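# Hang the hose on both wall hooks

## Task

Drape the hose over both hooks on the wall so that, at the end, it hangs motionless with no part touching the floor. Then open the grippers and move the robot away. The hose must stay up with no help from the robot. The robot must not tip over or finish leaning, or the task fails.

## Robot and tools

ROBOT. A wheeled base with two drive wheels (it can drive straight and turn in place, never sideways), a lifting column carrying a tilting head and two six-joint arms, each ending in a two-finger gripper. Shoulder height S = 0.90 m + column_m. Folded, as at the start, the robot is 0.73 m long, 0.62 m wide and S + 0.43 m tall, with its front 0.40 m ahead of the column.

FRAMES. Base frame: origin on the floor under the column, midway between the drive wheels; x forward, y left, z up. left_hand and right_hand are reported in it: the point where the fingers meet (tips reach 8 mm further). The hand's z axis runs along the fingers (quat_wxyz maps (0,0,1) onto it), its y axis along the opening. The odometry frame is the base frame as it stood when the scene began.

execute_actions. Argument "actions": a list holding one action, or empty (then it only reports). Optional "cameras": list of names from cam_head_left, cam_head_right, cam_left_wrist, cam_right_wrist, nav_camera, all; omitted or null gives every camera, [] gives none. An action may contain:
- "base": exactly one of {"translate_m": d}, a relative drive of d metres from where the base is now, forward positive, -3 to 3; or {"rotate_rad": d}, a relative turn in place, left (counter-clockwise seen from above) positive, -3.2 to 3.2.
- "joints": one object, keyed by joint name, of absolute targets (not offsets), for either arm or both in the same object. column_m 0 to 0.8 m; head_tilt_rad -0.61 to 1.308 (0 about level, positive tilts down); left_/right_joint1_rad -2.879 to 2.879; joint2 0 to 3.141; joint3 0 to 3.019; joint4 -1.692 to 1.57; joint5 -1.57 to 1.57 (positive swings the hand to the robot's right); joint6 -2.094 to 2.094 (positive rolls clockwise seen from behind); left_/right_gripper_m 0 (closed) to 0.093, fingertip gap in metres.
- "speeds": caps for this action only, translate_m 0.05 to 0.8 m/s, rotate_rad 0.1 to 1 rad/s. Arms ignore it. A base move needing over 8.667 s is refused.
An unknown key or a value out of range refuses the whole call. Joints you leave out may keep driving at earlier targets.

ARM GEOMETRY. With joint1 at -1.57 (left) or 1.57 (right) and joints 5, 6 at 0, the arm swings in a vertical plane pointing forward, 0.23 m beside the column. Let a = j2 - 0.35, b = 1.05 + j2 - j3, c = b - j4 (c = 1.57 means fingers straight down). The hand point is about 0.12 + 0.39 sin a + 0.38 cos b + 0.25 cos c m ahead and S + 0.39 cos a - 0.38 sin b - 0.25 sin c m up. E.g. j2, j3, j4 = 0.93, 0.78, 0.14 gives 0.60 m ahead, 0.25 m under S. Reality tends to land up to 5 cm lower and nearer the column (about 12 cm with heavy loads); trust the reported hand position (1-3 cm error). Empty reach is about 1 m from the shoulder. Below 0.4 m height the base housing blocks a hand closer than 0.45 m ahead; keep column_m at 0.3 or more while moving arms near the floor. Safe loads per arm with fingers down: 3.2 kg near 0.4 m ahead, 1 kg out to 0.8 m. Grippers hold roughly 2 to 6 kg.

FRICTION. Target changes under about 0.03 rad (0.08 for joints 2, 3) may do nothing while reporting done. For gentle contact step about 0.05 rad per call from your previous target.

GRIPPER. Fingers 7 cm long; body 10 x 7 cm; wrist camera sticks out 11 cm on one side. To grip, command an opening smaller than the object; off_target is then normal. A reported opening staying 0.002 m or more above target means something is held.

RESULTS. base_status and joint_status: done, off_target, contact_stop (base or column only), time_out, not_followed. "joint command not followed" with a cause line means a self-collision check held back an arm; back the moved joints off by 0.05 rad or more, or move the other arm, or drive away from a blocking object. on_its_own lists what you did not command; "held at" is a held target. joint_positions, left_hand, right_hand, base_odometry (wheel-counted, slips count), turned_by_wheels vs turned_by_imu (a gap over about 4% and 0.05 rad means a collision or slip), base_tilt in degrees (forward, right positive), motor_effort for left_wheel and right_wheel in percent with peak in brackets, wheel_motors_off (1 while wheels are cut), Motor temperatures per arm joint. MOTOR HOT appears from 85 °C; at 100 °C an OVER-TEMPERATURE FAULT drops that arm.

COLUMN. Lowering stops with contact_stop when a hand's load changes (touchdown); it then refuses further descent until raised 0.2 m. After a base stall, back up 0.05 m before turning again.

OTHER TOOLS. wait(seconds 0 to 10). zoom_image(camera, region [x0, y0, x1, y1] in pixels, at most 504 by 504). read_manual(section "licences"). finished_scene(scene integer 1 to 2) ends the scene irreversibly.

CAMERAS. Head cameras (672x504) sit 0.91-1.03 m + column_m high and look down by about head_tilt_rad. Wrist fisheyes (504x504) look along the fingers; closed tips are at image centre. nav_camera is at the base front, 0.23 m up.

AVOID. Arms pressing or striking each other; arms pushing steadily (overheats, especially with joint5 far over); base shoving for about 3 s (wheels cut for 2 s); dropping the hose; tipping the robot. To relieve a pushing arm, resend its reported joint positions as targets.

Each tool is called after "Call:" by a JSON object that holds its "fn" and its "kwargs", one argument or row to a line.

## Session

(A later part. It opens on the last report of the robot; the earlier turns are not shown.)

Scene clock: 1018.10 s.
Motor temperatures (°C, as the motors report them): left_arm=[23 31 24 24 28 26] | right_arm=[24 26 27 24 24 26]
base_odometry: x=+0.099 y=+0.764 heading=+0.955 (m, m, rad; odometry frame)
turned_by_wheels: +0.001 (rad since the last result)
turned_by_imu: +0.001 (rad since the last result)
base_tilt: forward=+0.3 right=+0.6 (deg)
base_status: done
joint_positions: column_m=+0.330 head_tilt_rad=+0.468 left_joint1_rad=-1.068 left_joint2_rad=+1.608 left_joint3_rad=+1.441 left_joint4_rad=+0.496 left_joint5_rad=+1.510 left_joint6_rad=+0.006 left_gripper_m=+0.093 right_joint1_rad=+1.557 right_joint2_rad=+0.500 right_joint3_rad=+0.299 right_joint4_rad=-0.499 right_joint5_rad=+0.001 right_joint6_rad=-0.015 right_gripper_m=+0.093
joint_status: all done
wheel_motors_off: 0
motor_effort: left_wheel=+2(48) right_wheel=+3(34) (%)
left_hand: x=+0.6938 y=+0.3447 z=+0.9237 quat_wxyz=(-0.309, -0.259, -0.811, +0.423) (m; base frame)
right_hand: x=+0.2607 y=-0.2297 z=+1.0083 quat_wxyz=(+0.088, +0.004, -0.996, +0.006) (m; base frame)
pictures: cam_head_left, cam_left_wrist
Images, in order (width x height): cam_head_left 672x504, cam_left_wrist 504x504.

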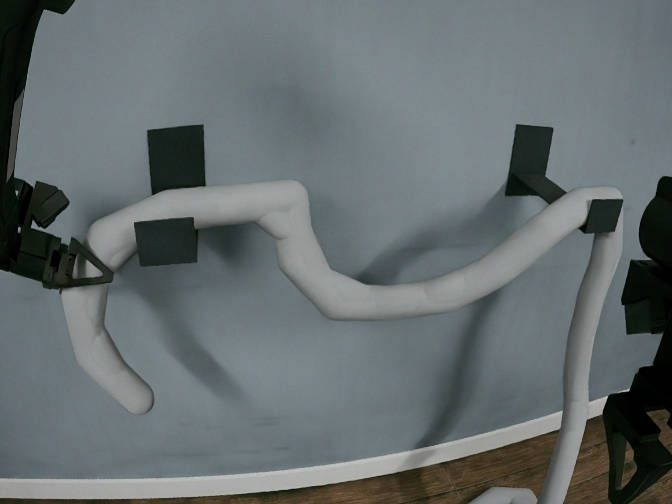

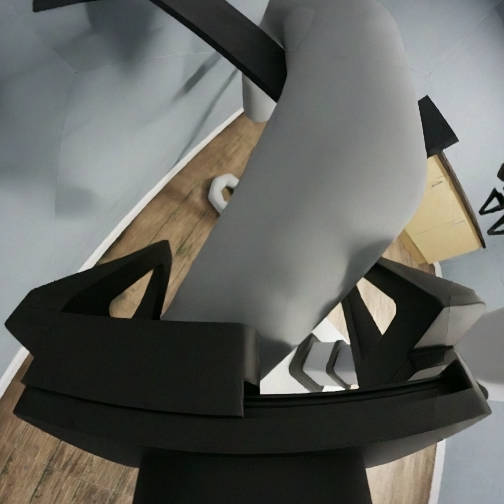

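Call:
{"fn": "execute_actions", "kwargs": {
  "actions": [
    {"joints":{"left_gripper_m":0.04}}
  ],
  "cameras": ["cam_left_wrist"]
}}

Call:
{"fn": "execute_actions", "kwargs": {
  "actions": [
    {"joints":{"column_m":0.2,"left_joint1_rad":-0.95}}
  ],
  "cameras": ["cam_head_left","cam_left_wrist"]
}}

Scene clock: 1019.30 s.
Motor temperatures (°C, as the motors report them): left_arm=[23 31 24 24 28 26] | right_arm=[24 26 27 24 24 26]
base_odometry: x=+0.099 y=+0.764 heading=+0.955 (m, m, rad; odometry frame)
turned_by_wheels: +0.000 (rad since the last result)
turned_by_imu: +0.000 (rad since the last result)
base_tilt: forward=+0.2 right=+0.6 (deg)
base_status: not commanded
joint_positions: column_m=+0.330 head_tilt_rad=+0.468 left_joint1_rad=-1.068 left_joint2_rad=+1.599 left_joint3_rad=+1.441 left_joint4_rad=+0.497 left_joint5_rad=+1.522 left_joint6_rad=+0.026 left_gripper_m=+0.061 right_joint1_rad=+1.557 right_joint2_rad=+0.500 right_joint3_rad=+0.299 right_joint4_rad=-0.499 right_joint5_rad=+0.001 right_joint6_rad=-0.015 right_gripper_m=+0.093
joint_status: left_gripper_m off_target (ended at +0.061, target +0.040)
wheel_motors_off: 0
motor_effort: left_wheel=+2(2) right_wheel=+0(0) (%)
left_hand: x=+0.6955 y=+0.3421 z=+0.9299 quat_wxyz=(-0.315, -0.273, -0.805, +0.423) (m; base frame)
right_hand: x=+0.2607 y=-0.2297 z=+1.0083 quat_wxyz=(+0.088, +0.004, -0.996, +0.006) (m; base frame)
pictures: cam_left_wrist
Images, in order (width x height): cam_left_wrist 504x504.

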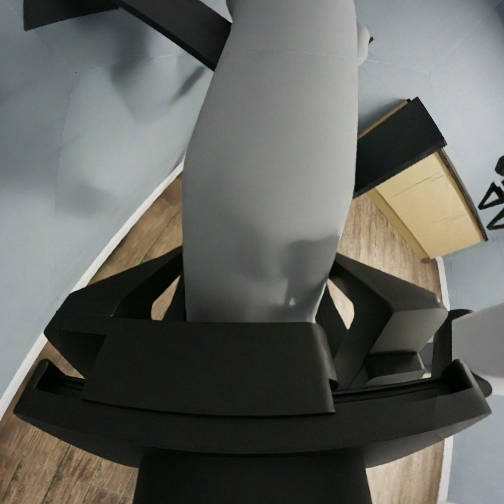

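Scene clock: 1021.57 s.
Motor temperatures (°C, as the motors report them): left_arm=[23 31 24 24 28 26] | right_arm=[24 26 27 24 24 26]
base_odometry: x=+0.099 y=+0.764 heading=+0.955 (m, m, rad; odometry frame)
turned_by_wheels: +0.000 (rad since the last result)
turned_by_imu: +0.000 (rad since the last result)
base_tilt: forward=+0.3 right=+0.6 (deg)
base_status: not commanded
joint_positions: column_m=+0.200 head_tilt_rad=+0.468 left_joint1_rad=-0.962 left_joint2_rad=+1.585 left_joint3_rad=+1.441 left_joint4_rad=+0.498 left_joint5_rad=+1.511 left_joint6_rad=+0.026 left_gripper_m=+0.060 right_joint1_rad=+1.557 right_joint2_rad=+0.500 right_joint3_rad=+0.299 right_joint4_rad=-0.499 right_joint5_rad=+0.001 right_joint6_rad=-0.015 right_gripper_m=+0.093
joint_status: all done
wheel_motors_off: 0
motor_effort: left_wheel=+1(2) right_wheel=+0(2) (%)
left_hand: x=+0.6933 y=+0.3999 z=+0.8193 quat_wxyz=(-0.317, -0.270, -0.830, +0.371) (m; base frame)
right_hand: x=+0.2607 y=-0.2297 z=+0.8783 quat_wxyz=(+0.088, +0.004, -0.996, +0.006) (m; base frame)
pictures: cam_head_left, cam_left_wrist
Images, in order (width x height): cam_head_left 672x504, cam_left_wrist 504x504.

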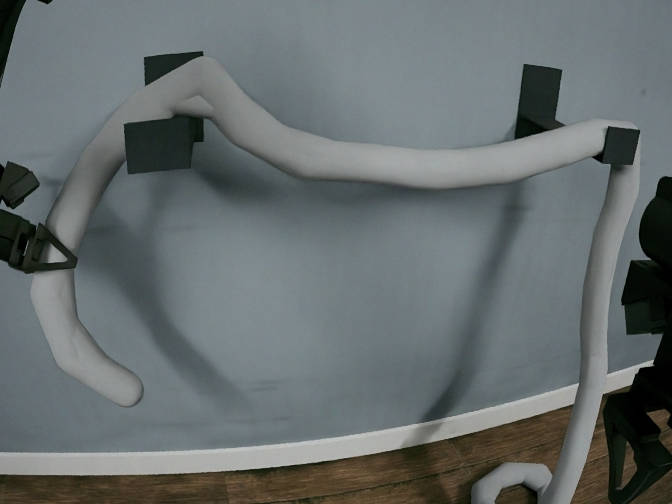

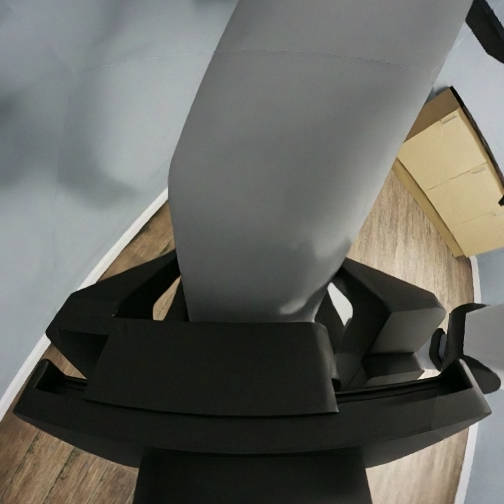

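Call:
{"fn": "execute_actions", "kwargs": {
  "actions": [
    {"joints":{"column_m":0.08,"left_joint1_rad":-1.0,"head_tilt_rad":0.5}}
  ],
  "cameras": ["cam_head_left","nav_camera"]
}}

Scene clock: 1024.23 s.
Motor temperatures (°C, as the motors report them): left_arm=[23 31 24 24 28 26] | right_arm=[24 26 27 24 24 26]
base_odometry: x=+0.099 y=+0.764 heading=+0.955 (m, m, rad; odometry frame)
turned_by_wheels: +0.000 (rad since the last result)
turned_by_imu: +0.000 (rad since the last result)
base_tilt: forward=+0.2 right=+0.6 (deg)
base_status: not commanded
joint_positions: column_m=+0.080 head_tilt_rad=+0.504 left_joint1_rad=-1.001 left_joint2_rad=+1.532 left_joint3_rad=+1.470 left_joint4_rad=+0.514 left_joint5_rad=+1.515 left_joint6_rad=+0.034 left_gripper_m=+0.058 right_joint1_rad=+1.557 right_joint2_rad=+0.500 right_joint3_rad=+0.299 right_joint4_rad=-0.499 right_joint5_rad=+0.001 right_joint6_rad=-0.015 right_gripper_m=+0.093
joint_status: all done
wheel_motors_off: 0
motor_effort: left_wheel=+1(1) right_wheel=+0(3) (%)
left_hand: x=+0.7242 y=+0.3668 z=+0.7301 quat_wxyz=(-0.340, -0.315, -0.804, +0.373) (m; base frame)
right_hand: x=+0.2607 y=-0.2297 z=+0.7583 quat_wxyz=(+0.088, +0.004, -0.996, +0.006) (m; base frame)
pictures: cam_head_left, nav_camera
Images, in order (width x height): cam_head_left 672x504, nav_camera 672x504.

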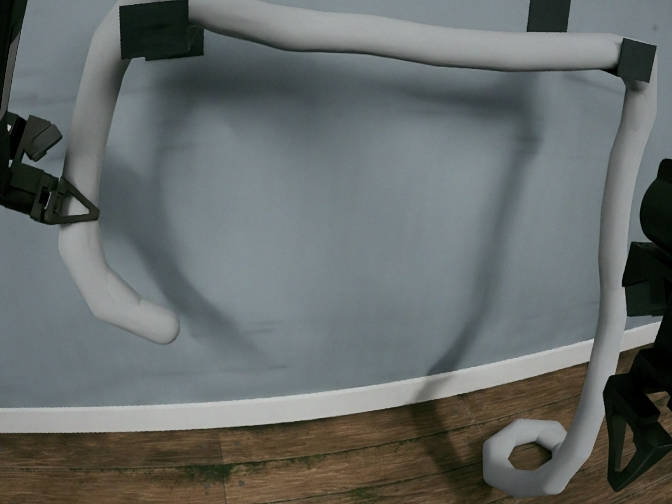

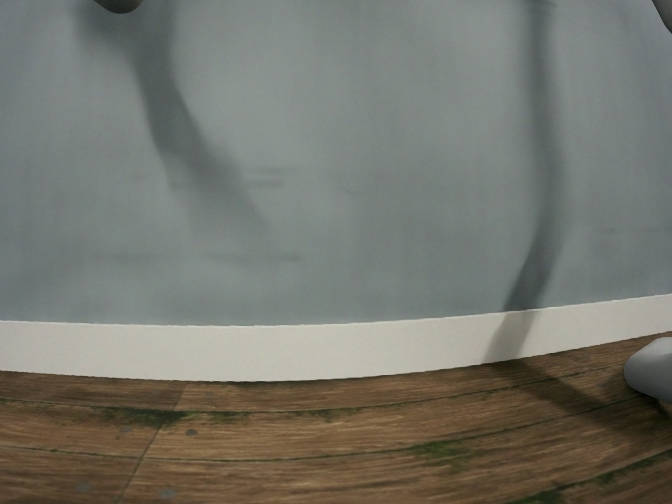

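Call:
{"fn": "execute_actions", "kwargs": {
  "actions": [
    {"joints":{"column_m":0.0,"left_joint2_rad":1.8,"left_joint4_rad":0.7,"head_tilt_rad":0.4}}
  ],
  "cameras": ["cam_head_left","cam_head_right"]
}}

Scene clock: 1026.83 s.
Motor temperatures (°C, as the motors report them): left_arm=[23 31 24 24 28 26] | right_arm=[24 26 27 24 24 26]
base_odometry: x=+0.099 y=+0.764 heading=+0.955 (m, m, rad; odometry frame)
turned_by_wheels: +0.000 (rad since the last result)
turned_by_imu: +0.000 (rad since the last result)
base_tilt: forward=+0.3 right=+0.6 (deg)
base_status: not commanded
joint_positions: column_m=+0.002 head_tilt_rad=+0.419 left_joint1_rad=-1.002 left_joint2_rad=+1.604 left_joint3_rad=+1.516 left_joint4_rad=+0.742 left_joint5_rad=+1.535 left_joint6_rad=+0.042 left_gripper_m=+0.058 right_joint1_rad=+1.557 right_joint2_rad=+0.500 right_joint3_rad=+0.299 right_joint4_rad=-0.499 right_joint5_rad=+0.001 right_joint6_rad=-0.015 right_gripper_m=+0.093
joint_status: left_joint2_rad off_target (ended at +1.604, target +1.800); the others done
joint sent to its limit — the command would take column_m past its lower limit, so that joint was sent only as far as its limit.
wheel_motors_off: 0
motor_effort: left_wheel=-1(1) right_wheel=+4(4) (%)
left_hand: x=+0.7287 y=+0.3741 z=+0.6402 quat_wxyz=(-0.378, -0.400, -0.760, +0.345) (m; base frame)
right_hand: x=+0.2607 y=-0.2297 z=+0.6807 quat_wxyz=(+0.088, +0.004, -0.996, +0.006) (m; base frame)
pictures: cam_head_left, cam_head_right
Images, in order (width x height): cam_head_left 672x504, cam_head_right 672x504.

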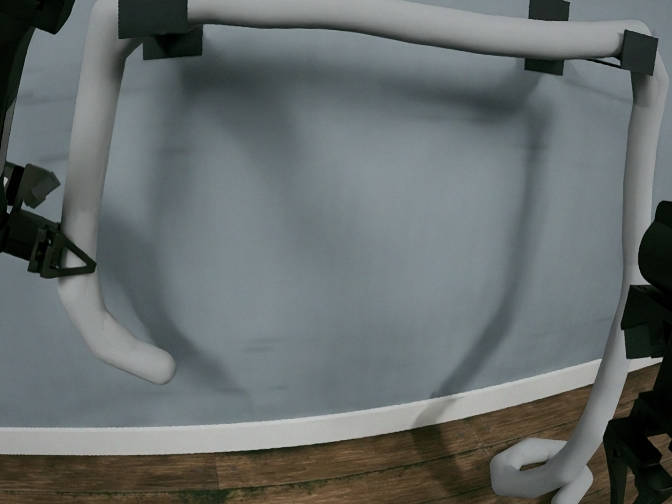

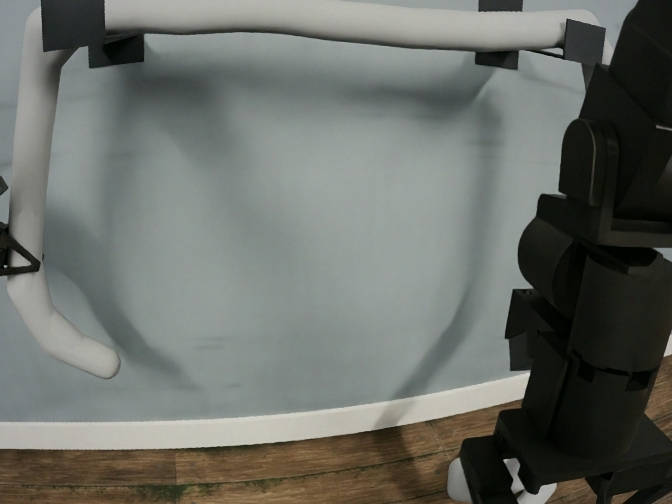

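Call:
{"fn": "execute_actions", "kwargs": {
  "actions": [
    {"joints":{"left_gripper_m":0.093,"left_joint2_rad":1.6,"left_joint3_rad":1.45}}
  ],
  "cameras": []
}}

Call:
{"fn": "execute_actions", "kwargs": {
  "actions": [
    {"joints":{"column_m":0.3,"left_joint4_rad":0.5}}
  ],
  "cameras": ["cam_head_left","cam_left_wrist"]
}}

Scene clock: 1030.67 s.
Motor temperatures (°C, as the motors report them): left_arm=[23 30 24 24 28 26] | right_arm=[24 26 27 24 24 26]
base_odometry: x=+0.099 y=+0.764 heading=+0.955 (m, m, rad; odometry frame)
turned_by_wheels: +0.000 (rad since the last result)
turned_by_imu: +0.000 (rad since the last result)
base_tilt: forward=+0.3 right=+0.6 (deg)
base_status: not commanded
joint_positions: column_m=+0.002 head_tilt_rad=+0.419 left_joint1_rad=-1.002 left_joint2_rad=+1.603 left_joint3_rad=+1.435 left_joint4_rad=+0.707 left_joint5_rad=+1.502 left_joint6_rad=+0.015 left_gripper_m=+0.093 right_joint1_rad=+1.557 right_joint2_rad=+0.500 right_joint3_rad=+0.299 right_joint4_rad=-0.499 right_joint5_rad=+0.001 right_joint6_rad=-0.015 right_gripper_m=+0.093
joint_status: all done
wheel_motors_off: 0
motor_effort: left_wheel=+3(4) right_wheel=+3(6) (%)
left_hand: x=+0.7006 y=+0.3780 z=+0.6186 quat_wxyz=(-0.357, -0.339, -0.794, +0.357) (m; base frame)
right_hand: x=+0.2607 y=-0.2297 z=+0.6807 quat_wxyz=(+0.088, +0.004, -0.996, +0.006) (m; base frame)
pictures: none
No camera images: the call's "cameras" was empty. Leave "cameras" out to get every camera's image.

Scene clock: 1035.13 s.
Motor temperatures (°C, as the motors report them): left_arm=[23 31 24 24 28 26] | right_arm=[24 26 27 24 24 26]
base_odometry: x=+0.099 y=+0.764 heading=+0.955 (m, m, rad; odometry frame)
turned_by_wheels: +0.000 (rad since the last result)
turned_by_imu: +0.000 (rad since the last result)
base_tilt: forward=+0.3 right=+0.6 (deg)
base_status: not commanded
joint_positions: column_m=+0.300 head_tilt_rad=+0.418 left_joint1_rad=-1.002 left_joint2_rad=+1.603 left_joint3_rad=+1.435 left_joint4_rad=+0.511 left_joint5_rad=+1.502 left_joint6_rad=+0.010 left_gripper_m=+0.093 right_joint1_rad=+1.557 right_joint2_rad=+0.500 right_joint3_rad=+0.299 right_joint4_rad=-0.499 right_joint5_rad=+0.001 right_joint6_rad=-0.015 right_gripper_m=+0.093
joint_status: all done
wheel_motors_off: 0
motor_effort: left_wheel=+3(3) right_wheel=+1(2) (%)
left_hand: x=+0.6905 y=+0.3818 z=+0.9032 quat_wxyz=(-0.314, -0.260, -0.826, +0.388) (m; base frame)
right_hand: x=+0.2607 y=-0.2297 z=+0.9782 quat_wxyz=(+0.088, +0.004, -0.996, +0.006) (m; base frame)
pictures: cam_head_left, cam_left_wrist
Images, in order (width x height): cam_head_left 672x504, cam_left_wrist 504x504.

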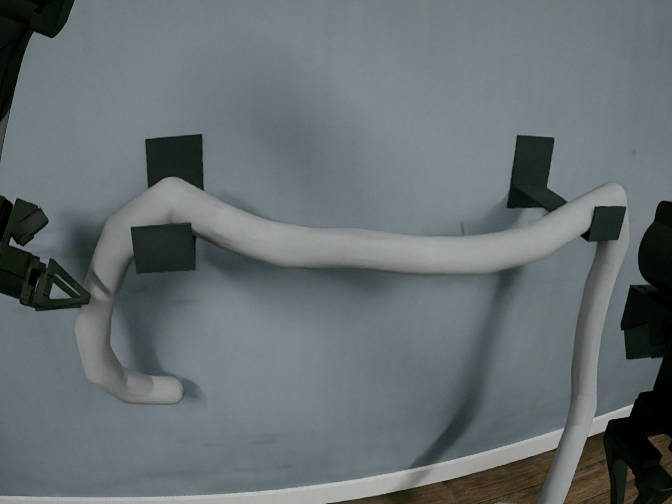

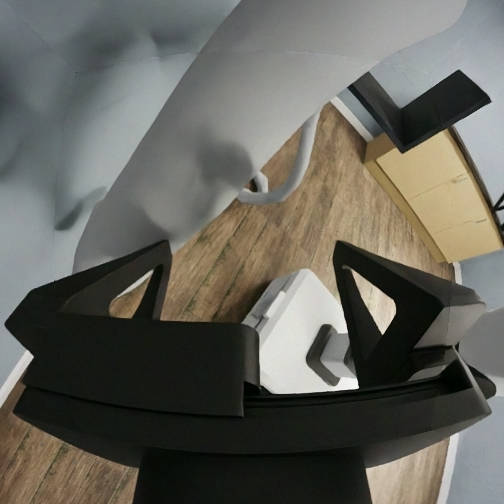

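Call:
{"fn": "execute_actions", "kwargs": {
  "actions": [
    {"base":{"translate_m":-0.12},"speeds":{"translate_m":0.1},"joints":{"left_joint1_rad":-0.8}}
  ],
  "cameras": []
}}

Call:
{"fn": "execute_actions", "kwargs": {
  "actions": [
    {"joints":{"left_joint1_rad":-1.57,"left_joint5_rad":0,"left_joint2_rad":0.5,"left_joint3_rad":0.3,"left_joint4_rad":-0.5,"left_joint6_rad":0,"column_m":0.02,"right_joint2_rad":1.6,"right_joint3_rad":1.45,"right_joint4_rad":0.5}}
  ],
  "cameras": ["cam_head_left"]
}}

Call:
{"fn": "execute_actions", "kwargs": {
  "actions": [
    {"base":{"rotate_rad":1.1}}
  ],
  "cameras": []
}}

Call:
{"fn": "execute_actions", "kwargs": {
  "actions": [
    {"base":{"translate_m":-0.42}}
  ],
  "cameras": []
}}

Call:
{"fn": "execute_actions", "kwargs": {
  "actions": [
    {"base":{"rotate_rad":-0.85},"joints":{"head_tilt_rad":0.6}}
  ],
  "cameras": ["cam_head_right","cam_right_wrist"]
}}

Scene clock: 1042.33 s.
Motor temperatures (°C, as the motors report them): left_arm=[23 31 24 24 28 26] | right_arm=[24 26 27 24 24 26]
base_odometry: x=+0.030 y=+0.666 heading=+0.955 (m, m, rad; odometry frame)
turned_by_wheels: +0.001 (rad since the last result)
turned_by_imu: +0.001 (rad since the last result)
base_tilt: forward=+0.3 right=+0.6 (deg)
base_status: done
joint_positions: column_m=+0.300 head_tilt_rad=+0.418 left_joint1_rad=-0.799 left_joint2_rad=+1.603 left_joint3_rad=+1.436 left_joint4_rad=+0.511 left_joint5_rad=+1.502 left_joint6_rad=+0.010 left_gripper_m=+0.093 right_joint1_rad=+1.557 right_joint2_rad=+0.500 right_joint3_rad=+0.299 right_joint4_rad=-0.499 right_joint5_rad=+0.001 right_joint6_rad=-0.015 right_gripper_m=+0.093
joint_status: all done
wheel_motors_off: 0
motor_effort: left_wheel=+0(61) right_wheel=-3(22) (%)
left_hand: x=+0.6695 y=+0.4922 z=+0.9410 quat_wxyz=(-0.309, -0.245, -0.869, +0.298) (m; base frame)
right_hand: x=+0.2607 y=-0.2297 z=+0.9782 quat_wxyz=(+0.088, +0.004, -0.996, +0.006) (m; base frame)
pictures: none
No camera images: the call's "cameras" was empty. Leave "cameras" out to get every camera's image.

Scene clock: 1046.53 s.
Motor temperatures (°C, as the motors report them): left_arm=[23 30 24 24 28 26] | right_arm=[24 27 27 24 24 26]
base_odometry: x=+0.030 y=+0.666 heading=+0.955 (m, m, rad; odometry frame)
turned_by_wheels: +0.000 (rad since the last result)
turned_by_imu: +0.000 (rad since the last result)
base_tilt: forward=+0.3 right=+0.6 (deg)
base_status: not commanded
joint_positions: column_m=+0.020 head_tilt_rad=+0.418 left_joint1_rad=-1.571 left_joint2_rad=+0.503 left_joint3_rad=+0.287 left_joint4_rad=-0.496 left_joint5_rad=+0.003 left_joint6_rad=+0.010 left_gripper_m=+0.093 right_joint1_rad=+1.557 right_joint2_rad=+1.611 right_joint3_rad=+1.417 right_joint4_rad=+0.486 right_joint5_rad=+0.001 right_joint6_rad=-0.015 right_gripper_m=+0.093
joint_status: all done
wheel_motors_off: 0
motor_effort: left_wheel=-3(6) right_wheel=-5(3) (%)
left_hand: x=+0.2538 y=+0.2240 z=+0.6969 quat_wxyz=(+0.094, -0.005, -0.996, +0.002) (m; base frame)
right_hand: x=+0.7933 y=-0.2357 z=+0.5080 quat_wxyz=(-0.396, +0.006, -0.918, +0.011) (m; base frame)
pictures: cam_head_left
Images, in order (width x height): cam_head_left 672x504.

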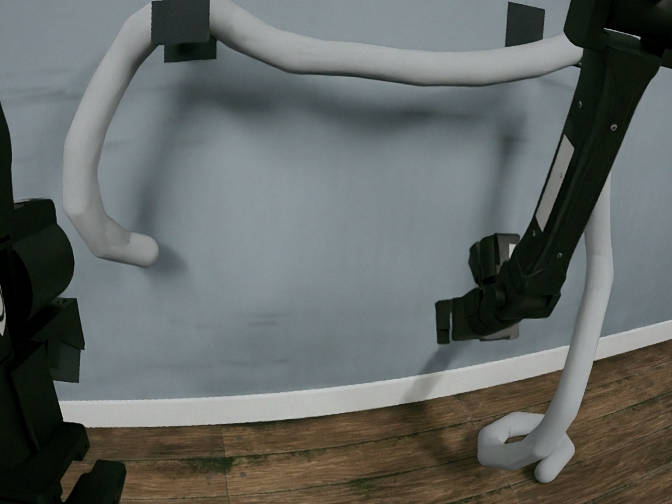

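Scene clock: 1049.03 s.
Motor temperatures (°C, as the motors report them): left_arm=[23 30 24 24 28 26] | right_arm=[24 27 27 24 24 26]
base_odometry: x=+0.030 y=+0.666 heading=+2.055 (m, m, rad; odometry frame)
turned_by_wheels: +1.099 (rad since the last result)
turned_by_imu: +1.091 (rad since the last result)
base_tilt: forward=+0.4 right=+0.6 (deg)
base_status: done
joint_positions: column_m=+0.020 head_tilt_rad=+0.418 left_joint1_rad=-1.571 left_joint2_rad=+0.503 left_joint3_rad=+0.292 left_joint4_rad=-0.496 left_joint5_rad=+0.003 left_joint6_rad=+0.010 left_gripper_m=+0.093 right_joint1_rad=+1.565 right_joint2_rad=+1.608 right_joint3_rad=+1.428 right_joint4_rad=+0.488 right_joint5_rad=+0.001 right_joint6_rad=-0.015 right_gripper_m=+0.093
joint_status: not commanded
wheel_motors_off: 0
motor_effort: left_wheel=-2(37) right_wheel=+0(45) (%)
left_hand: x=+0.2566 y=+0.2241 z=+0.6972 quat_wxyz=(+0.092, -0.005, -0.996, +0.002) (m; base frame)
right_hand: x=+0.8005 y=-0.2299 z=+0.5136 quat_wxyz=(-0.404, +0.006, -0.915, +0.006) (m; base frame)
pictures: none
No camera images: the call's "cameras" was empty. Leave "cameras" out to get every camera's image.

Scene clock: 1051.37 s.
Motor temperatures (°C, as the motors report them): left_arm=[23 30 24 24 28 26] | right_arm=[24 27 27 24 24 26]
base_odometry: x=+0.225 y=+0.295 heading=+2.055 (m, m, rad; odometry frame)
turned_by_wheels: +0.001 (rad since the last result)
turned_by_imu: +0.002 (rad since the last result)
base_tilt: forward=+0.2 right=+0.6 (deg)
base_status: done
joint_positions: column_m=+0.020 head_tilt_rad=+0.418 left_joint1_rad=-1.571 left_joint2_rad=+0.502 left_joint3_rad=+0.293 left_joint4_rad=-0.496 left_joint5_rad=+0.003 left_joint6_rad=+0.010 left_gripper_m=+0.093 right_joint1_rad=+1.565 right_joint2_rad=+1.608 right_joint3_rad=+1.428 right_joint4_rad=+0.488 right_joint5_rad=+0.001 right_joint6_rad=-0.015 right_gripper_m=+0.093
joint_status: not commanded
wheel_motors_off: 0
motor_effort: left_wheel=+1(53) right_wheel=-3(39) (%)
left_hand: x=+0.2575 y=+0.2241 z=+0.6974 quat_wxyz=(+0.091, -0.005, -0.996, +0.002) (m; base frame)
right_hand: x=+0.8009 y=-0.2299 z=+0.5140 quat_wxyz=(-0.404, +0.006, -0.915, +0.006) (m; base frame)
pictures: none
No camera images: the call's "cameras" was empty. Leave "cameras" out to get every camera's image.

Scene clock: 1053.53 s.
Motor temperatures (°C, as the motors report them): left_arm=[23 30 24 24 27 26] | right_arm=[24 28 27 24 24 26]
base_odometry: x=+0.225 y=+0.295 heading=+1.206 (m, m, rad; odometry frame)
turned_by_wheels: -0.849 (rad since the last result)
turned_by_imu: -0.843 (rad since the last result)
base_tilt: forward=+0.3 right=+0.6 (deg)
base_status: done
joint_positions: column_m=+0.020 head_tilt_rad=+0.603 left_joint1_rad=-1.571 left_joint2_rad=+0.502 left_joint3_rad=+0.293 left_joint4_rad=-0.496 left_joint5_rad=+0.003 left_joint6_rad=+0.010 left_gripper_m=+0.093 right_joint1_rad=+1.566 right_joint2_rad=+1.608 right_joint3_rad=+1.428 right_joint4_rad=+0.488 right_joint5_rad=+0.001 right_joint6_rad=-0.015 right_gripper_m=+0.093
joint_status: all done
wheel_motors_off: 0
motor_effort: left_wheel=+2(45) right_wheel=-2(27) (%)
left_hand: x=+0.2575 y=+0.2241 z=+0.6974 quat_wxyz=(+0.091, -0.005, -0.996, +0.002) (m; base frame)
right_hand: x=+0.8009 y=-0.2288 z=+0.5140 quat_wxyz=(-0.404, +0.006, -0.915, +0.006) (m; base frame)
pictures: cam_head_right, cam_right_wrist
Images, in order (width x height): cam_head_right 672x504, cam_right_wrist 504x504.

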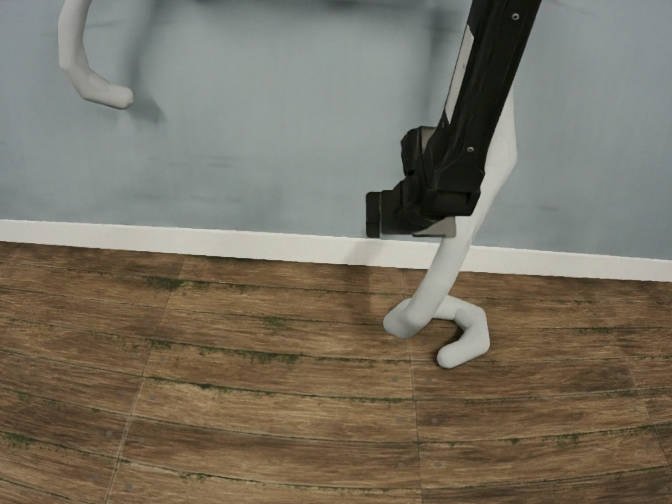

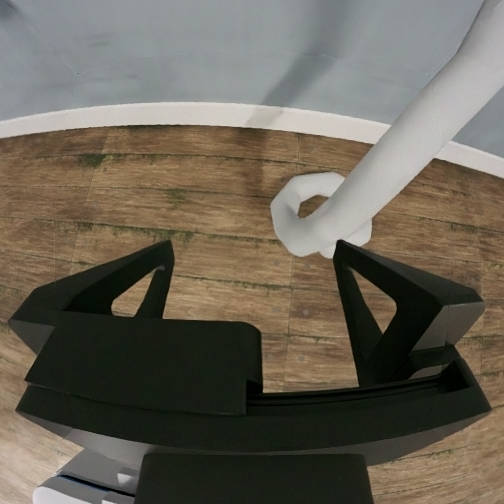

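Call:
{"fn": "execute_actions", "kwargs": {
  "actions": [
    {"base":{"rotate_rad":-0.16},"speeds":{"rotate_rad":0.2},"joints":{"head_tilt_rad":0.3}}
  ],
  "cameras": ["cam_head_left","cam_right_wrist"]
}}

Scene clock: 1055.53 s.
Motor temperatures (°C, as the motors report them): left_arm=[22 30 24 24 27 26] | right_arm=[24 28 27 24 24 26]
base_odometry: x=+0.225 y=+0.295 heading=+1.047 (m, m, rad; odometry frame)
turned_by_wheels: -0.159 (rad since the last result)
turned_by_imu: -0.158 (rad since the last result)
base_tilt: forward=+0.3 right=+0.6 (deg)
base_status: done
joint_positions: column_m=+0.020 head_tilt_rad=+0.319 left_joint1_rad=-1.571 left_joint2_rad=+0.502 left_joint3_rad=+0.293 left_joint4_rad=-0.496 left_joint5_rad=+0.003 left_joint6_rad=+0.010 left_gripper_m=+0.093 right_joint1_rad=+1.568 right_joint2_rad=+1.608 right_joint3_rad=+1.428 right_joint4_rad=+0.488 right_joint5_rad=+0.001 right_joint6_rad=-0.015 right_gripper_m=+0.093
joint_status: all done
wheel_motors_off: 0
motor_effort: left_wheel=+2(28) right_wheel=-2(28) (%)
left_hand: x=+0.2575 y=+0.2241 z=+0.6974 quat_wxyz=(+0.091, -0.005, -0.996, +0.002) (m; base frame)
right_hand: x=+0.8009 y=-0.2276 z=+0.5140 quat_wxyz=(-0.404, +0.007, -0.915, +0.005) (m; base frame)
pictures: cam_head_left, cam_right_wrist
Images, in order (width x height): cam_head_left 672x504, cam_right_wrist 504x504.

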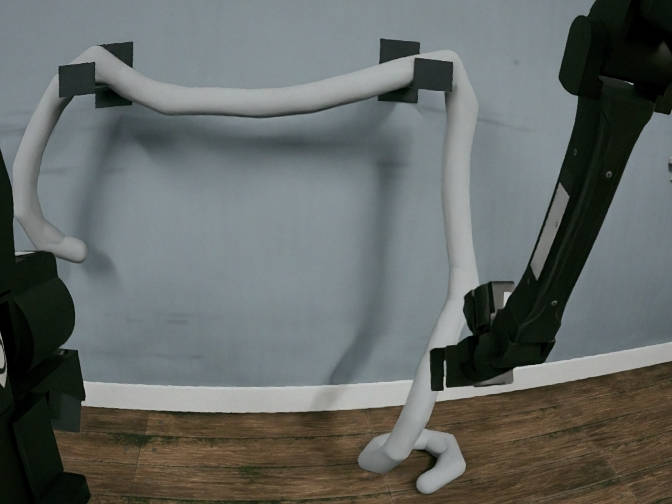

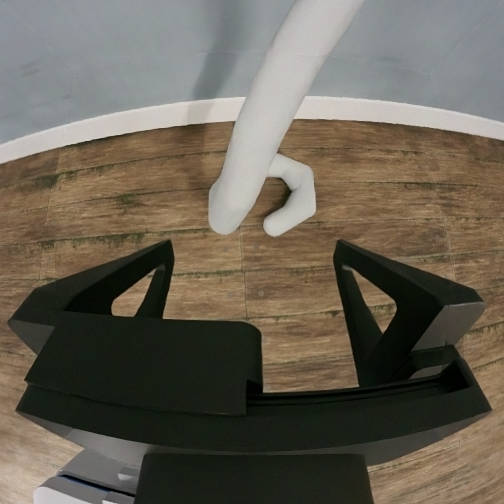

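Good. Forward.

Call:
{"fn": "execute_actions", "kwargs": {
  "actions": [
    {"base":{"translate_m":0.2},"speeds":{"translate_m":0.08}}
  ],
  "cameras": ["cam_head_left","cam_right_wrist"]
}}

Scene clock: 1059.13 s.
Motor temperatures (°C, as the motors report them): left_arm=[22 29 24 24 27 26] | right_arm=[24 28 27 24 24 26]
base_odometry: x=+0.326 y=+0.468 heading=+1.046 (m, m, rad; odometry frame)
turned_by_wheels: -0.001 (rad since the last result)
turned_by_imu: -0.001 (rad since the last result)
base_tilt: forward=+0.3 right=+0.6 (deg)
base_status: done
joint_positions: column_m=+0.020 head_tilt_rad=+0.319 left_joint1_rad=-1.571 left_joint2_rad=+0.502 left_joint3_rad=+0.295 left_joint4_rad=-0.496 left_joint5_rad=+0.003 left_joint6_rad=+0.010 left_gripper_m=+0.093 right_joint1_rad=+1.568 right_joint2_rad=+1.607 right_joint3_rad=+1.429 right_joint4_rad=+0.488 right_joint5_rad=+0.001 right_joint6_rad=-0.015 right_gripper_m=+0.093
joint_status: not commanded
wheel_motors_off: 0
motor_effort: left_wheel=+0(48) right_wheel=+1(29) (%)
left_hand: x=+0.2585 y=+0.2241 z=+0.6975 quat_wxyz=(+0.090, -0.005, -0.996, +0.002) (m; base frame)
right_hand: x=+0.8015 y=-0.2276 z=+0.5144 quat_wxyz=(-0.404, +0.007, -0.915, +0.005) (m; base frame)
pictures: cam_head_left, cam_right_wrist
Images, in order (width x height): cam_head_left 672x504, cam_right_wrist 504x504.

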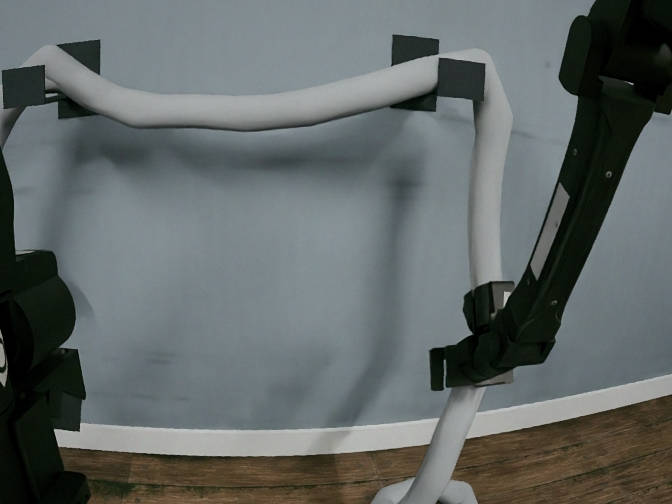

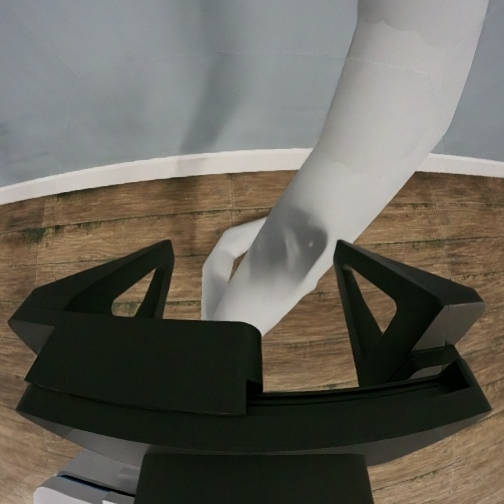

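Call:
{"fn": "execute_actions", "kwargs": {
  "actions": [
    {"base":{"rotate_rad":-0.04},"speeds":{"rotate_rad":0.1}}
  ],
  "cameras": []
}}

Call:
{"fn": "execute_actions", "kwargs": {
  "actions": [
    {"base":{"translate_m":0.08},"speeds":{"translate_m":0.05}}
  ],
  "cameras": []
}}

Call:
{"fn": "execute_actions", "kwargs": {
  "actions": [
    {"joints":{"right_gripper_m":0.04}}
  ],
  "cameras": ["cam_head_left","cam_right_wrist"]
}}

Scene clock: 1060.87 s.
Motor temperatures (°C, as the motors report them): left_arm=[22 29 24 24 27 26] | right_arm=[24 28 27 24 24 26]
base_odometry: x=+0.326 y=+0.468 heading=+1.007 (m, m, rad; odometry frame)
turned_by_wheels: -0.039 (rad since the last result)
turned_by_imu: -0.038 (rad since the last result)
base_tilt: forward=+0.3 right=+0.6 (deg)
base_status: done
joint_positions: column_m=+0.020 head_tilt_rad=+0.319 left_joint1_rad=-1.571 left_joint2_rad=+0.502 left_joint3_rad=+0.295 left_joint4_rad=-0.496 left_joint5_rad=+0.003 left_joint6_rad=+0.010 left_gripper_m=+0.093 right_joint1_rad=+1.568 right_joint2_rad=+1.607 right_joint3_rad=+1.429 right_joint4_rad=+0.488 right_joint5_rad=+0.001 right_joint6_rad=-0.015 right_gripper_m=+0.093
joint_status: not commanded
wheel_motors_off: 0
motor_effort: left_wheel=+1(41) right_wheel=-1(40) (%)
left_hand: x=+0.2585 y=+0.2241 z=+0.6975 quat_wxyz=(+0.090, -0.005, -0.996, +0.002) (m; base frame)
right_hand: x=+0.8015 y=-0.2276 z=+0.5144 quat_wxyz=(-0.404, +0.007, -0.915, +0.005) (m; base frame)
pictures: none
No camera images: the call's "cameras" was empty. Leave "cameras" out to get every camera's image.

Scene clock: 1063.07 s.
Motor temperatures (°C, as the motors report them): left_arm=[22 29 24 24 27 26] | right_arm=[24 28 27 24 24 26]
base_odometry: x=+0.368 y=+0.535 heading=+1.007 (m, m, rad; odometry frame)
turned_by_wheels: -0.001 (rad since the last result)
turned_by_imu: -0.001 (rad since the last result)
base_tilt: forward=+0.3 right=+0.5 (deg)
base_status: done
joint_positions: column_m=+0.020 head_tilt_rad=+0.319 left_joint1_rad=-1.571 left_joint2_rad=+0.501 left_joint3_rad=+0.295 left_joint4_rad=-0.496 left_joint5_rad=+0.003 left_joint6_rad=+0.010 left_gripper_m=+0.093 right_joint1_rad=+1.568 right_joint2_rad=+1.607 right_joint3_rad=+1.429 right_joint4_rad=+0.488 right_joint5_rad=+0.001 right_joint6_rad=-0.014 right_gripper_m=+0.093
joint_status: not commanded
wheel_motors_off: 0
motor_effort: left_wheel=-1(33) right_wheel=+1(38) (%)
left_hand: x=+0.2588 y=+0.2241 z=+0.6976 quat_wxyz=(+0.089, -0.005, -0.996, +0.002) (m; base frame)
right_hand: x=+0.8016 y=-0.2276 z=+0.5147 quat_wxyz=(-0.405, +0.006, -0.914, +0.005) (m; base frame)
pictures: none
No camera images: the call's "cameras" was empty. Leave "cameras" out to get every camera's image.

Scene clock: 1063.67 s.
Motor temperatures (°C, as the motors report them): left_arm=[22 29 24 24 27 26] | right_arm=[24 28 27 24 24 26]
base_odometry: x=+0.368 y=+0.535 heading=+1.007 (m, m, rad; odometry frame)
turned_by_wheels: +0.000 (rad since the last result)
turned_by_imu: +0.000 (rad since the last result)
base_tilt: forward=+0.3 right=+0.6 (deg)
base_status: not commanded
joint_positions: column_m=+0.020 head_tilt_rad=+0.319 left_joint1_rad=-1.571 left_joint2_rad=+0.501 left_joint3_rad=+0.295 left_joint4_rad=-0.496 left_joint5_rad=+0.003 left_joint6_rad=+0.010 left_gripper_m=+0.093 right_joint1_rad=+1.568 right_joint2_rad=+1.607 right_joint3_rad=+1.429 right_joint4_rad=+0.488 right_joint5_rad=+0.001 right_joint6_rad=-0.013 right_gripper_m=+0.040
joint_status: all done
wheel_motors_off: 0
motor_effort: left_wheel=-1(1) right_wheel=-1(0) (%)
left_hand: x=+0.2588 y=+0.2241 z=+0.6976 quat_wxyz=(+0.089, -0.005, -0.996, +0.002) (m; base frame)
right_hand: x=+0.8016 y=-0.2277 z=+0.5147 quat_wxyz=(-0.405, +0.006, -0.914, +0.005) (m; base frame)
pictures: cam_head_left, cam_right_wrist
Images, in order (width x height): cam_head_left 672x504, cam_right_wrist 504x504.

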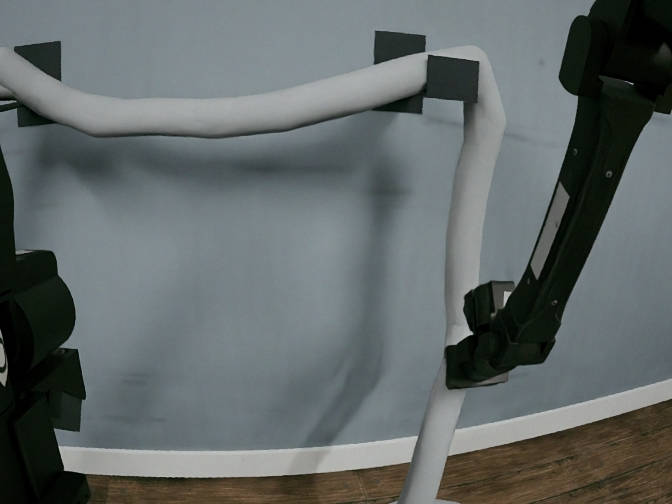

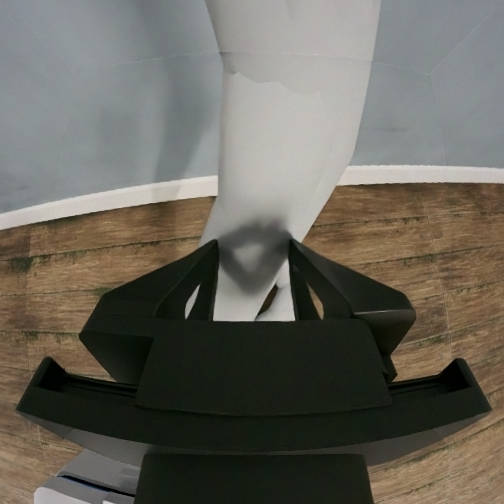

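Call:
{"fn": "execute_actions", "kwargs": {
  "actions": [
    {"base":{"translate_m":0.08},"speeds":{"translate_m":0.05},"joints":{"right_gripper_m":0.093}}
  ],
  "cameras": []
}}

Call:
{"fn": "execute_actions", "kwargs": {
  "actions": [
    {"joints":{"right_gripper_m":0.04}}
  ],
  "cameras": ["cam_right_wrist"]
}}

Scene clock: 1066.47 s.
Motor temperatures (°C, as the motors report them): left_arm=[22 29 24 24 27 26] | right_arm=[24 28 28 24 24 26]
base_odometry: x=+0.411 y=+0.603 heading=+1.006 (m, m, rad; odometry frame)
turned_by_wheels: -0.001 (rad since the last result)
turned_by_imu: -0.001 (rad since the last result)
base_tilt: forward=+0.3 right=+0.6 (deg)
base_status: done
joint_positions: column_m=+0.020 head_tilt_rad=+0.319 left_joint1_rad=-1.571 left_joint2_rad=+0.501 left_joint3_rad=+0.295 left_joint4_rad=-0.496 left_joint5_rad=+0.003 left_joint6_rad=+0.010 left_gripper_m=+0.093 right_joint1_rad=+1.568 right_joint2_rad=+1.607 right_joint3_rad=+1.429 right_joint4_rad=+0.488 right_joint5_rad=+0.001 right_joint6_rad=-0.013 right_gripper_m=+0.093
joint_status: all done
wheel_motors_off: 0
motor_effort: left_wheel=-1(35) right_wheel=+1(31) (%)
left_hand: x=+0.2589 y=+0.2241 z=+0.6977 quat_wxyz=(+0.089, -0.005, -0.996, +0.002) (m; base frame)
right_hand: x=+0.8016 y=-0.2277 z=+0.5147 quat_wxyz=(-0.405, +0.006, -0.914, +0.005) (m; base frame)
pictures: none
No camera images: the call's "cameras" was empty. Leave "cameras" out to get every camera's image.

Scene clock: 1067.07 s.
Motor temperatures (°C, as the motors report them): left_arm=[22 29 24 24 27 26] | right_arm=[24 29 28 24 24 26]
base_odometry: x=+0.411 y=+0.603 heading=+1.006 (m, m, rad; odometry frame)
turned_by_wheels: +0.000 (rad since the last result)
turned_by_imu: +0.000 (rad since the last result)
base_tilt: forward=+0.3 right=+0.5 (deg)
base_status: not commanded
joint_positions: column_m=+0.020 head_tilt_rad=+0.319 left_joint1_rad=-1.571 left_joint2_rad=+0.501 left_joint3_rad=+0.295 left_joint4_rad=-0.496 left_joint5_rad=+0.003 left_joint6_rad=+0.010 left_gripper_m=+0.093 right_joint1_rad=+1.568 right_joint2_rad=+1.607 right_joint3_rad=+1.429 right_joint4_rad=+0.488 right_joint5_rad=+0.001 right_joint6_rad=-0.002 right_gripper_m=+0.062
joint_status: right_gripper_m off_target (ended at +0.062, target +0.040)
wheel_motors_off: 0
motor_effort: left_wheel=-1(1) right_wheel=+2(0) (%)
left_hand: x=+0.2589 y=+0.2241 z=+0.6977 quat_wxyz=(+0.089, -0.005, -0.996, +0.002) (m; base frame)
right_hand: x=+0.8018 y=-0.2277 z=+0.5150 quat_wxyz=(-0.405, +0.001, -0.914, +0.002) (m; base frame)
pictures: cam_right_wrist
Images, in order (width x height): cam_right_wrist 504x504.

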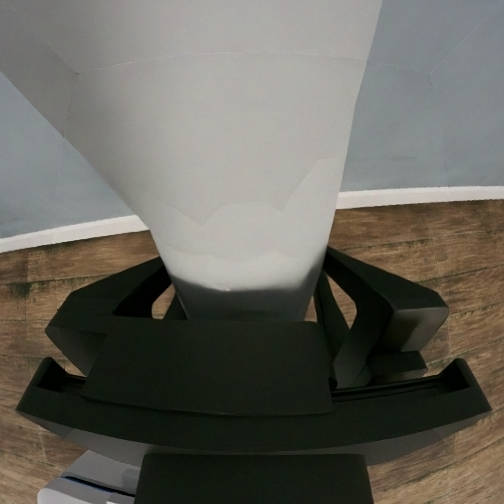

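Call:
{"fn": "execute_actions", "kwargs": {
  "actions": [
    {"joints":{"column_m":0.45,"right_joint1_rad":1.43,"head_tilt_rad":0.3}}
  ],
  "cameras": ["cam_head_left","cam_right_wrist"]
}}

Scene clock: 1074.03 s.
Motor temperatures (°C, as the motors report them): left_arm=[22 29 24 24 27 26] | right_arm=[24 29 28 24 24 26]
base_odometry: x=+0.411 y=+0.603 heading=+1.006 (m, m, rad; odometry frame)
turned_by_wheels: +0.000 (rad since the last result)
turned_by_imu: +0.001 (rad since the last result)
base_tilt: forward=+0.3 right=+0.6 (deg)
base_status: not commanded
joint_positions: column_m=+0.450 head_tilt_rad=+0.319 left_joint1_rad=-1.571 left_joint2_rad=+0.501 left_joint3_rad=+0.295 left_joint4_rad=-0.496 left_joint5_rad=+0.003 left_joint6_rad=+0.010 left_gripper_m=+0.093 right_joint1_rad=+1.420 right_joint2_rad=+1.645 right_joint3_rad=+1.429 right_joint4_rad=+0.477 right_joint5_rad=+0.009 right_joint6_rad=-0.027 right_gripper_m=+0.061
joint_status: all done
wheel_motors_off: 0
motor_effort: left_wheel=-2(2) right_wheel=+2(1) (%)
left_hand: x=+0.2589 y=+0.2241 z=+1.1275 quat_wxyz=(+0.089, -0.005, -0.996, +0.002) (m; base frame)
right_hand: x=+0.7793 y=-0.3368 z=+0.9244 quat_wxyz=(-0.380, +0.001, -0.921, +0.084) (m; base frame)
pictures: cam_head_left, cam_right_wrist
Images, in order (width x height): cam_head_left 672x504, cam_right_wrist 504x504.

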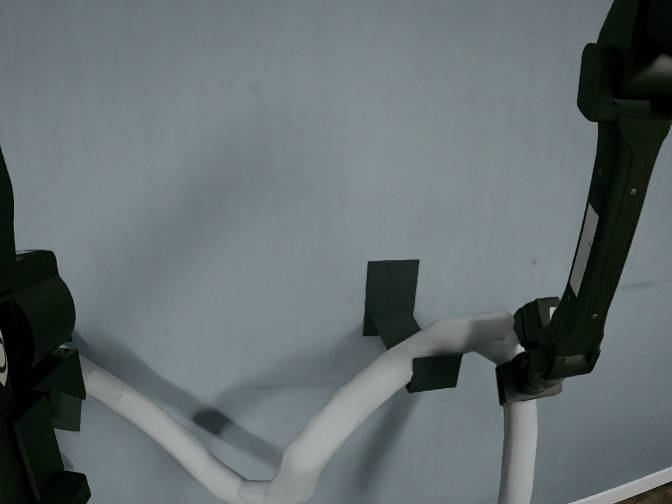

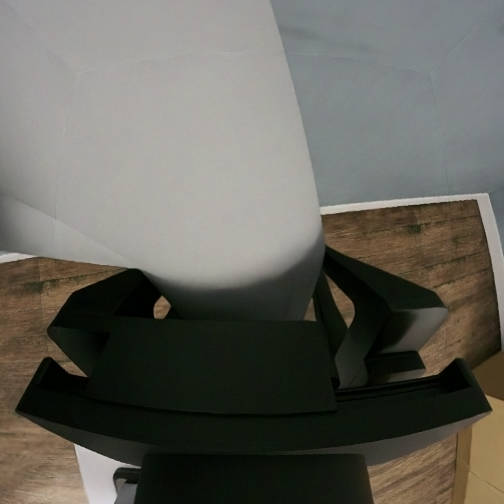

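Call:
{"fn": "execute_actions", "kwargs": {
  "actions": [
    {"joints":{"right_gripper_m":0.093}}
  ],
  "cameras": ["cam_head_left"]
}}

Call:
{"fn": "execute_actions", "kwargs": {
  "actions": [
    {"base":{"translate_m":-0.45},"speeds":{"translate_m":0.1},"joints":{"head_tilt_rad":0.55}}
  ],
  "cameras": ["cam_head_left","nav_camera","cam_head_right"]
}}

Scene clock: 1075.80 s.
Motor temperatures (°C, as the motors report them): left_arm=[22 29 23 24 27 26] | right_arm=[24 29 28 24 24 26]
base_odometry: x=+0.411 y=+0.603 heading=+1.006 (m, m, rad; odometry frame)
turned_by_wheels: +0.000 (rad since the last result)
turned_by_imu: +0.000 (rad since the last result)
base_tilt: forward=+0.2 right=+0.6 (deg)
base_status: not commanded
joint_positions: column_m=+0.450 head_tilt_rad=+0.319 left_joint1_rad=-1.571 left_joint2_rad=+0.501 left_joint3_rad=+0.295 left_joint4_rad=-0.496 left_joint5_rad=+0.003 left_joint6_rad=+0.010 left_gripper_m=+0.093 right_joint1_rad=+1.424 right_joint2_rad=+1.621 right_joint3_rad=+1.429 right_joint4_rad=+0.479 right_joint5_rad=+0.000 right_joint6_rad=-0.022 right_gripper_m=+0.093
joint_status: all done
wheel_motors_off: 0
motor_effort: left_wheel=-2(2) right_wheel=+3(1) (%)
left_hand: x=+0.2589 y=+0.2241 z=+1.1275 quat_wxyz=(+0.089, -0.005, -0.996, +0.002) (m; base frame)
right_hand: x=+0.7903 y=-0.3304 z=+0.9399 quat_wxyz=(-0.392, +0.002, -0.917, +0.077) (m; base frame)
pictures: cam_head_left
Images, in order (width x height): cam_head_left 672x504.

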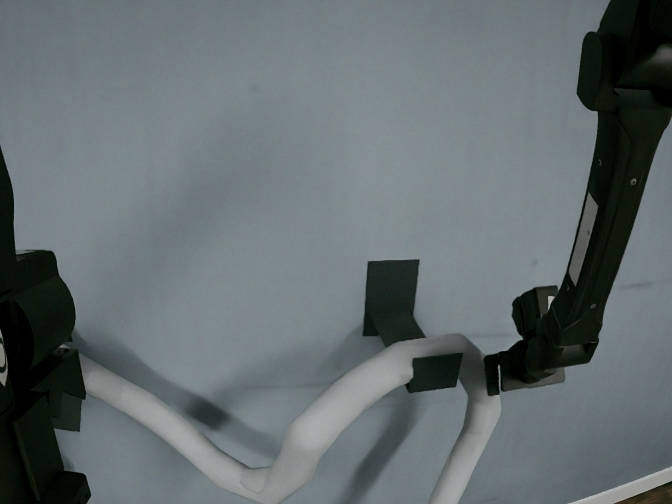

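Scene clock: 1081.20 s.
Motor temperatures (°C, as the motors report them): left_arm=[22 29 23 24 27 26] | right_arm=[24 29 28 24 24 26]
base_odometry: x=+0.170 y=+0.223 heading=+1.005 (m, m, rad; odometry frame)
turned_by_wheels: -0.001 (rad since the last result)
turned_by_imu: +0.001 (rad since the last result)
base_tilt: forward=+0.3 right=+0.6 (deg)
base_status: done
joint_positions: column_m=+0.450 head_tilt_rad=+0.554 left_joint1_rad=-1.571 left_joint2_rad=+0.501 left_joint3_rad=+0.294 left_joint4_rad=-0.496 left_joint5_rad=+0.003 left_joint6_rad=+0.010 left_gripper_m=+0.093 right_joint1_rad=+1.424 right_joint2_rad=+1.613 right_joint3_rad=+1.429 right_joint4_rad=+0.485 right_joint5_rad=+0.000 right_joint6_rad=-0.016 right_gripper_m=+0.093
joint_status: all done
wheel_motors_off: 0
motor_effort: left_wheel=-1(32) right_wheel=+0(31) (%)
left_hand: x=+0.2585 y=+0.2241 z=+1.1275 quat_wxyz=(+0.089, -0.005, -0.996, +0.002) (m; base frame)
right_hand: x=+0.7950 y=-0.3298 z=+0.9469 quat_wxyz=(-0.399, -0.001, -0.914, +0.076) (m; base frame)
pictures: cam_head_left, cam_head_right, nav_camera
Images, in order (width x height): cam_head_left 672x504, cam_head_right 672x504, nav_camera 672x504.

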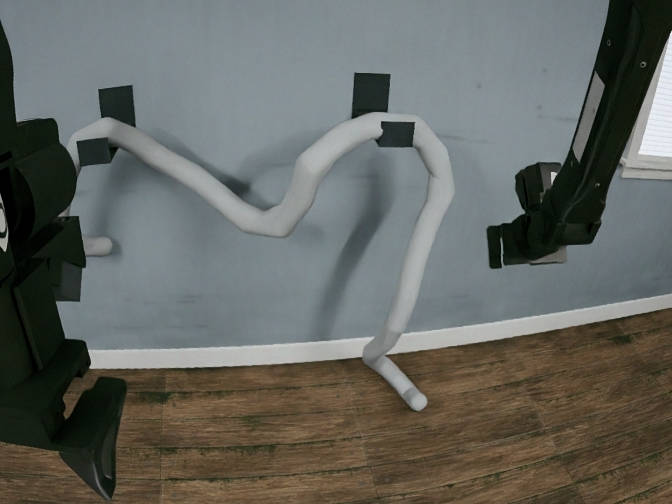

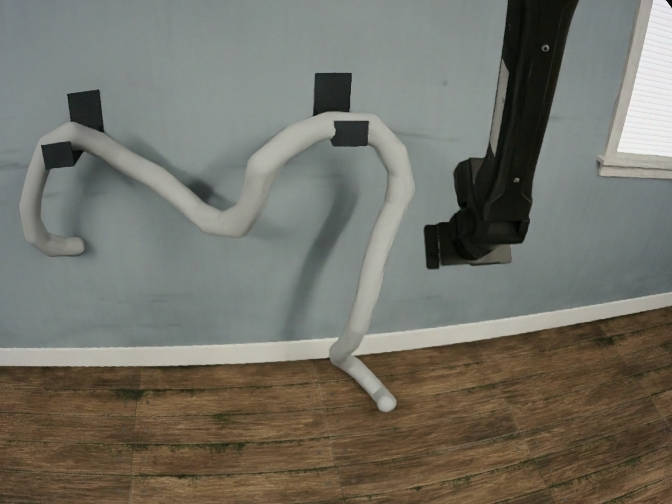

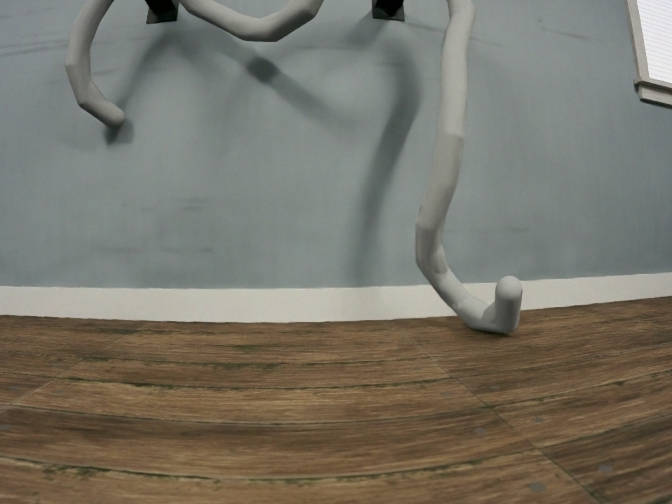

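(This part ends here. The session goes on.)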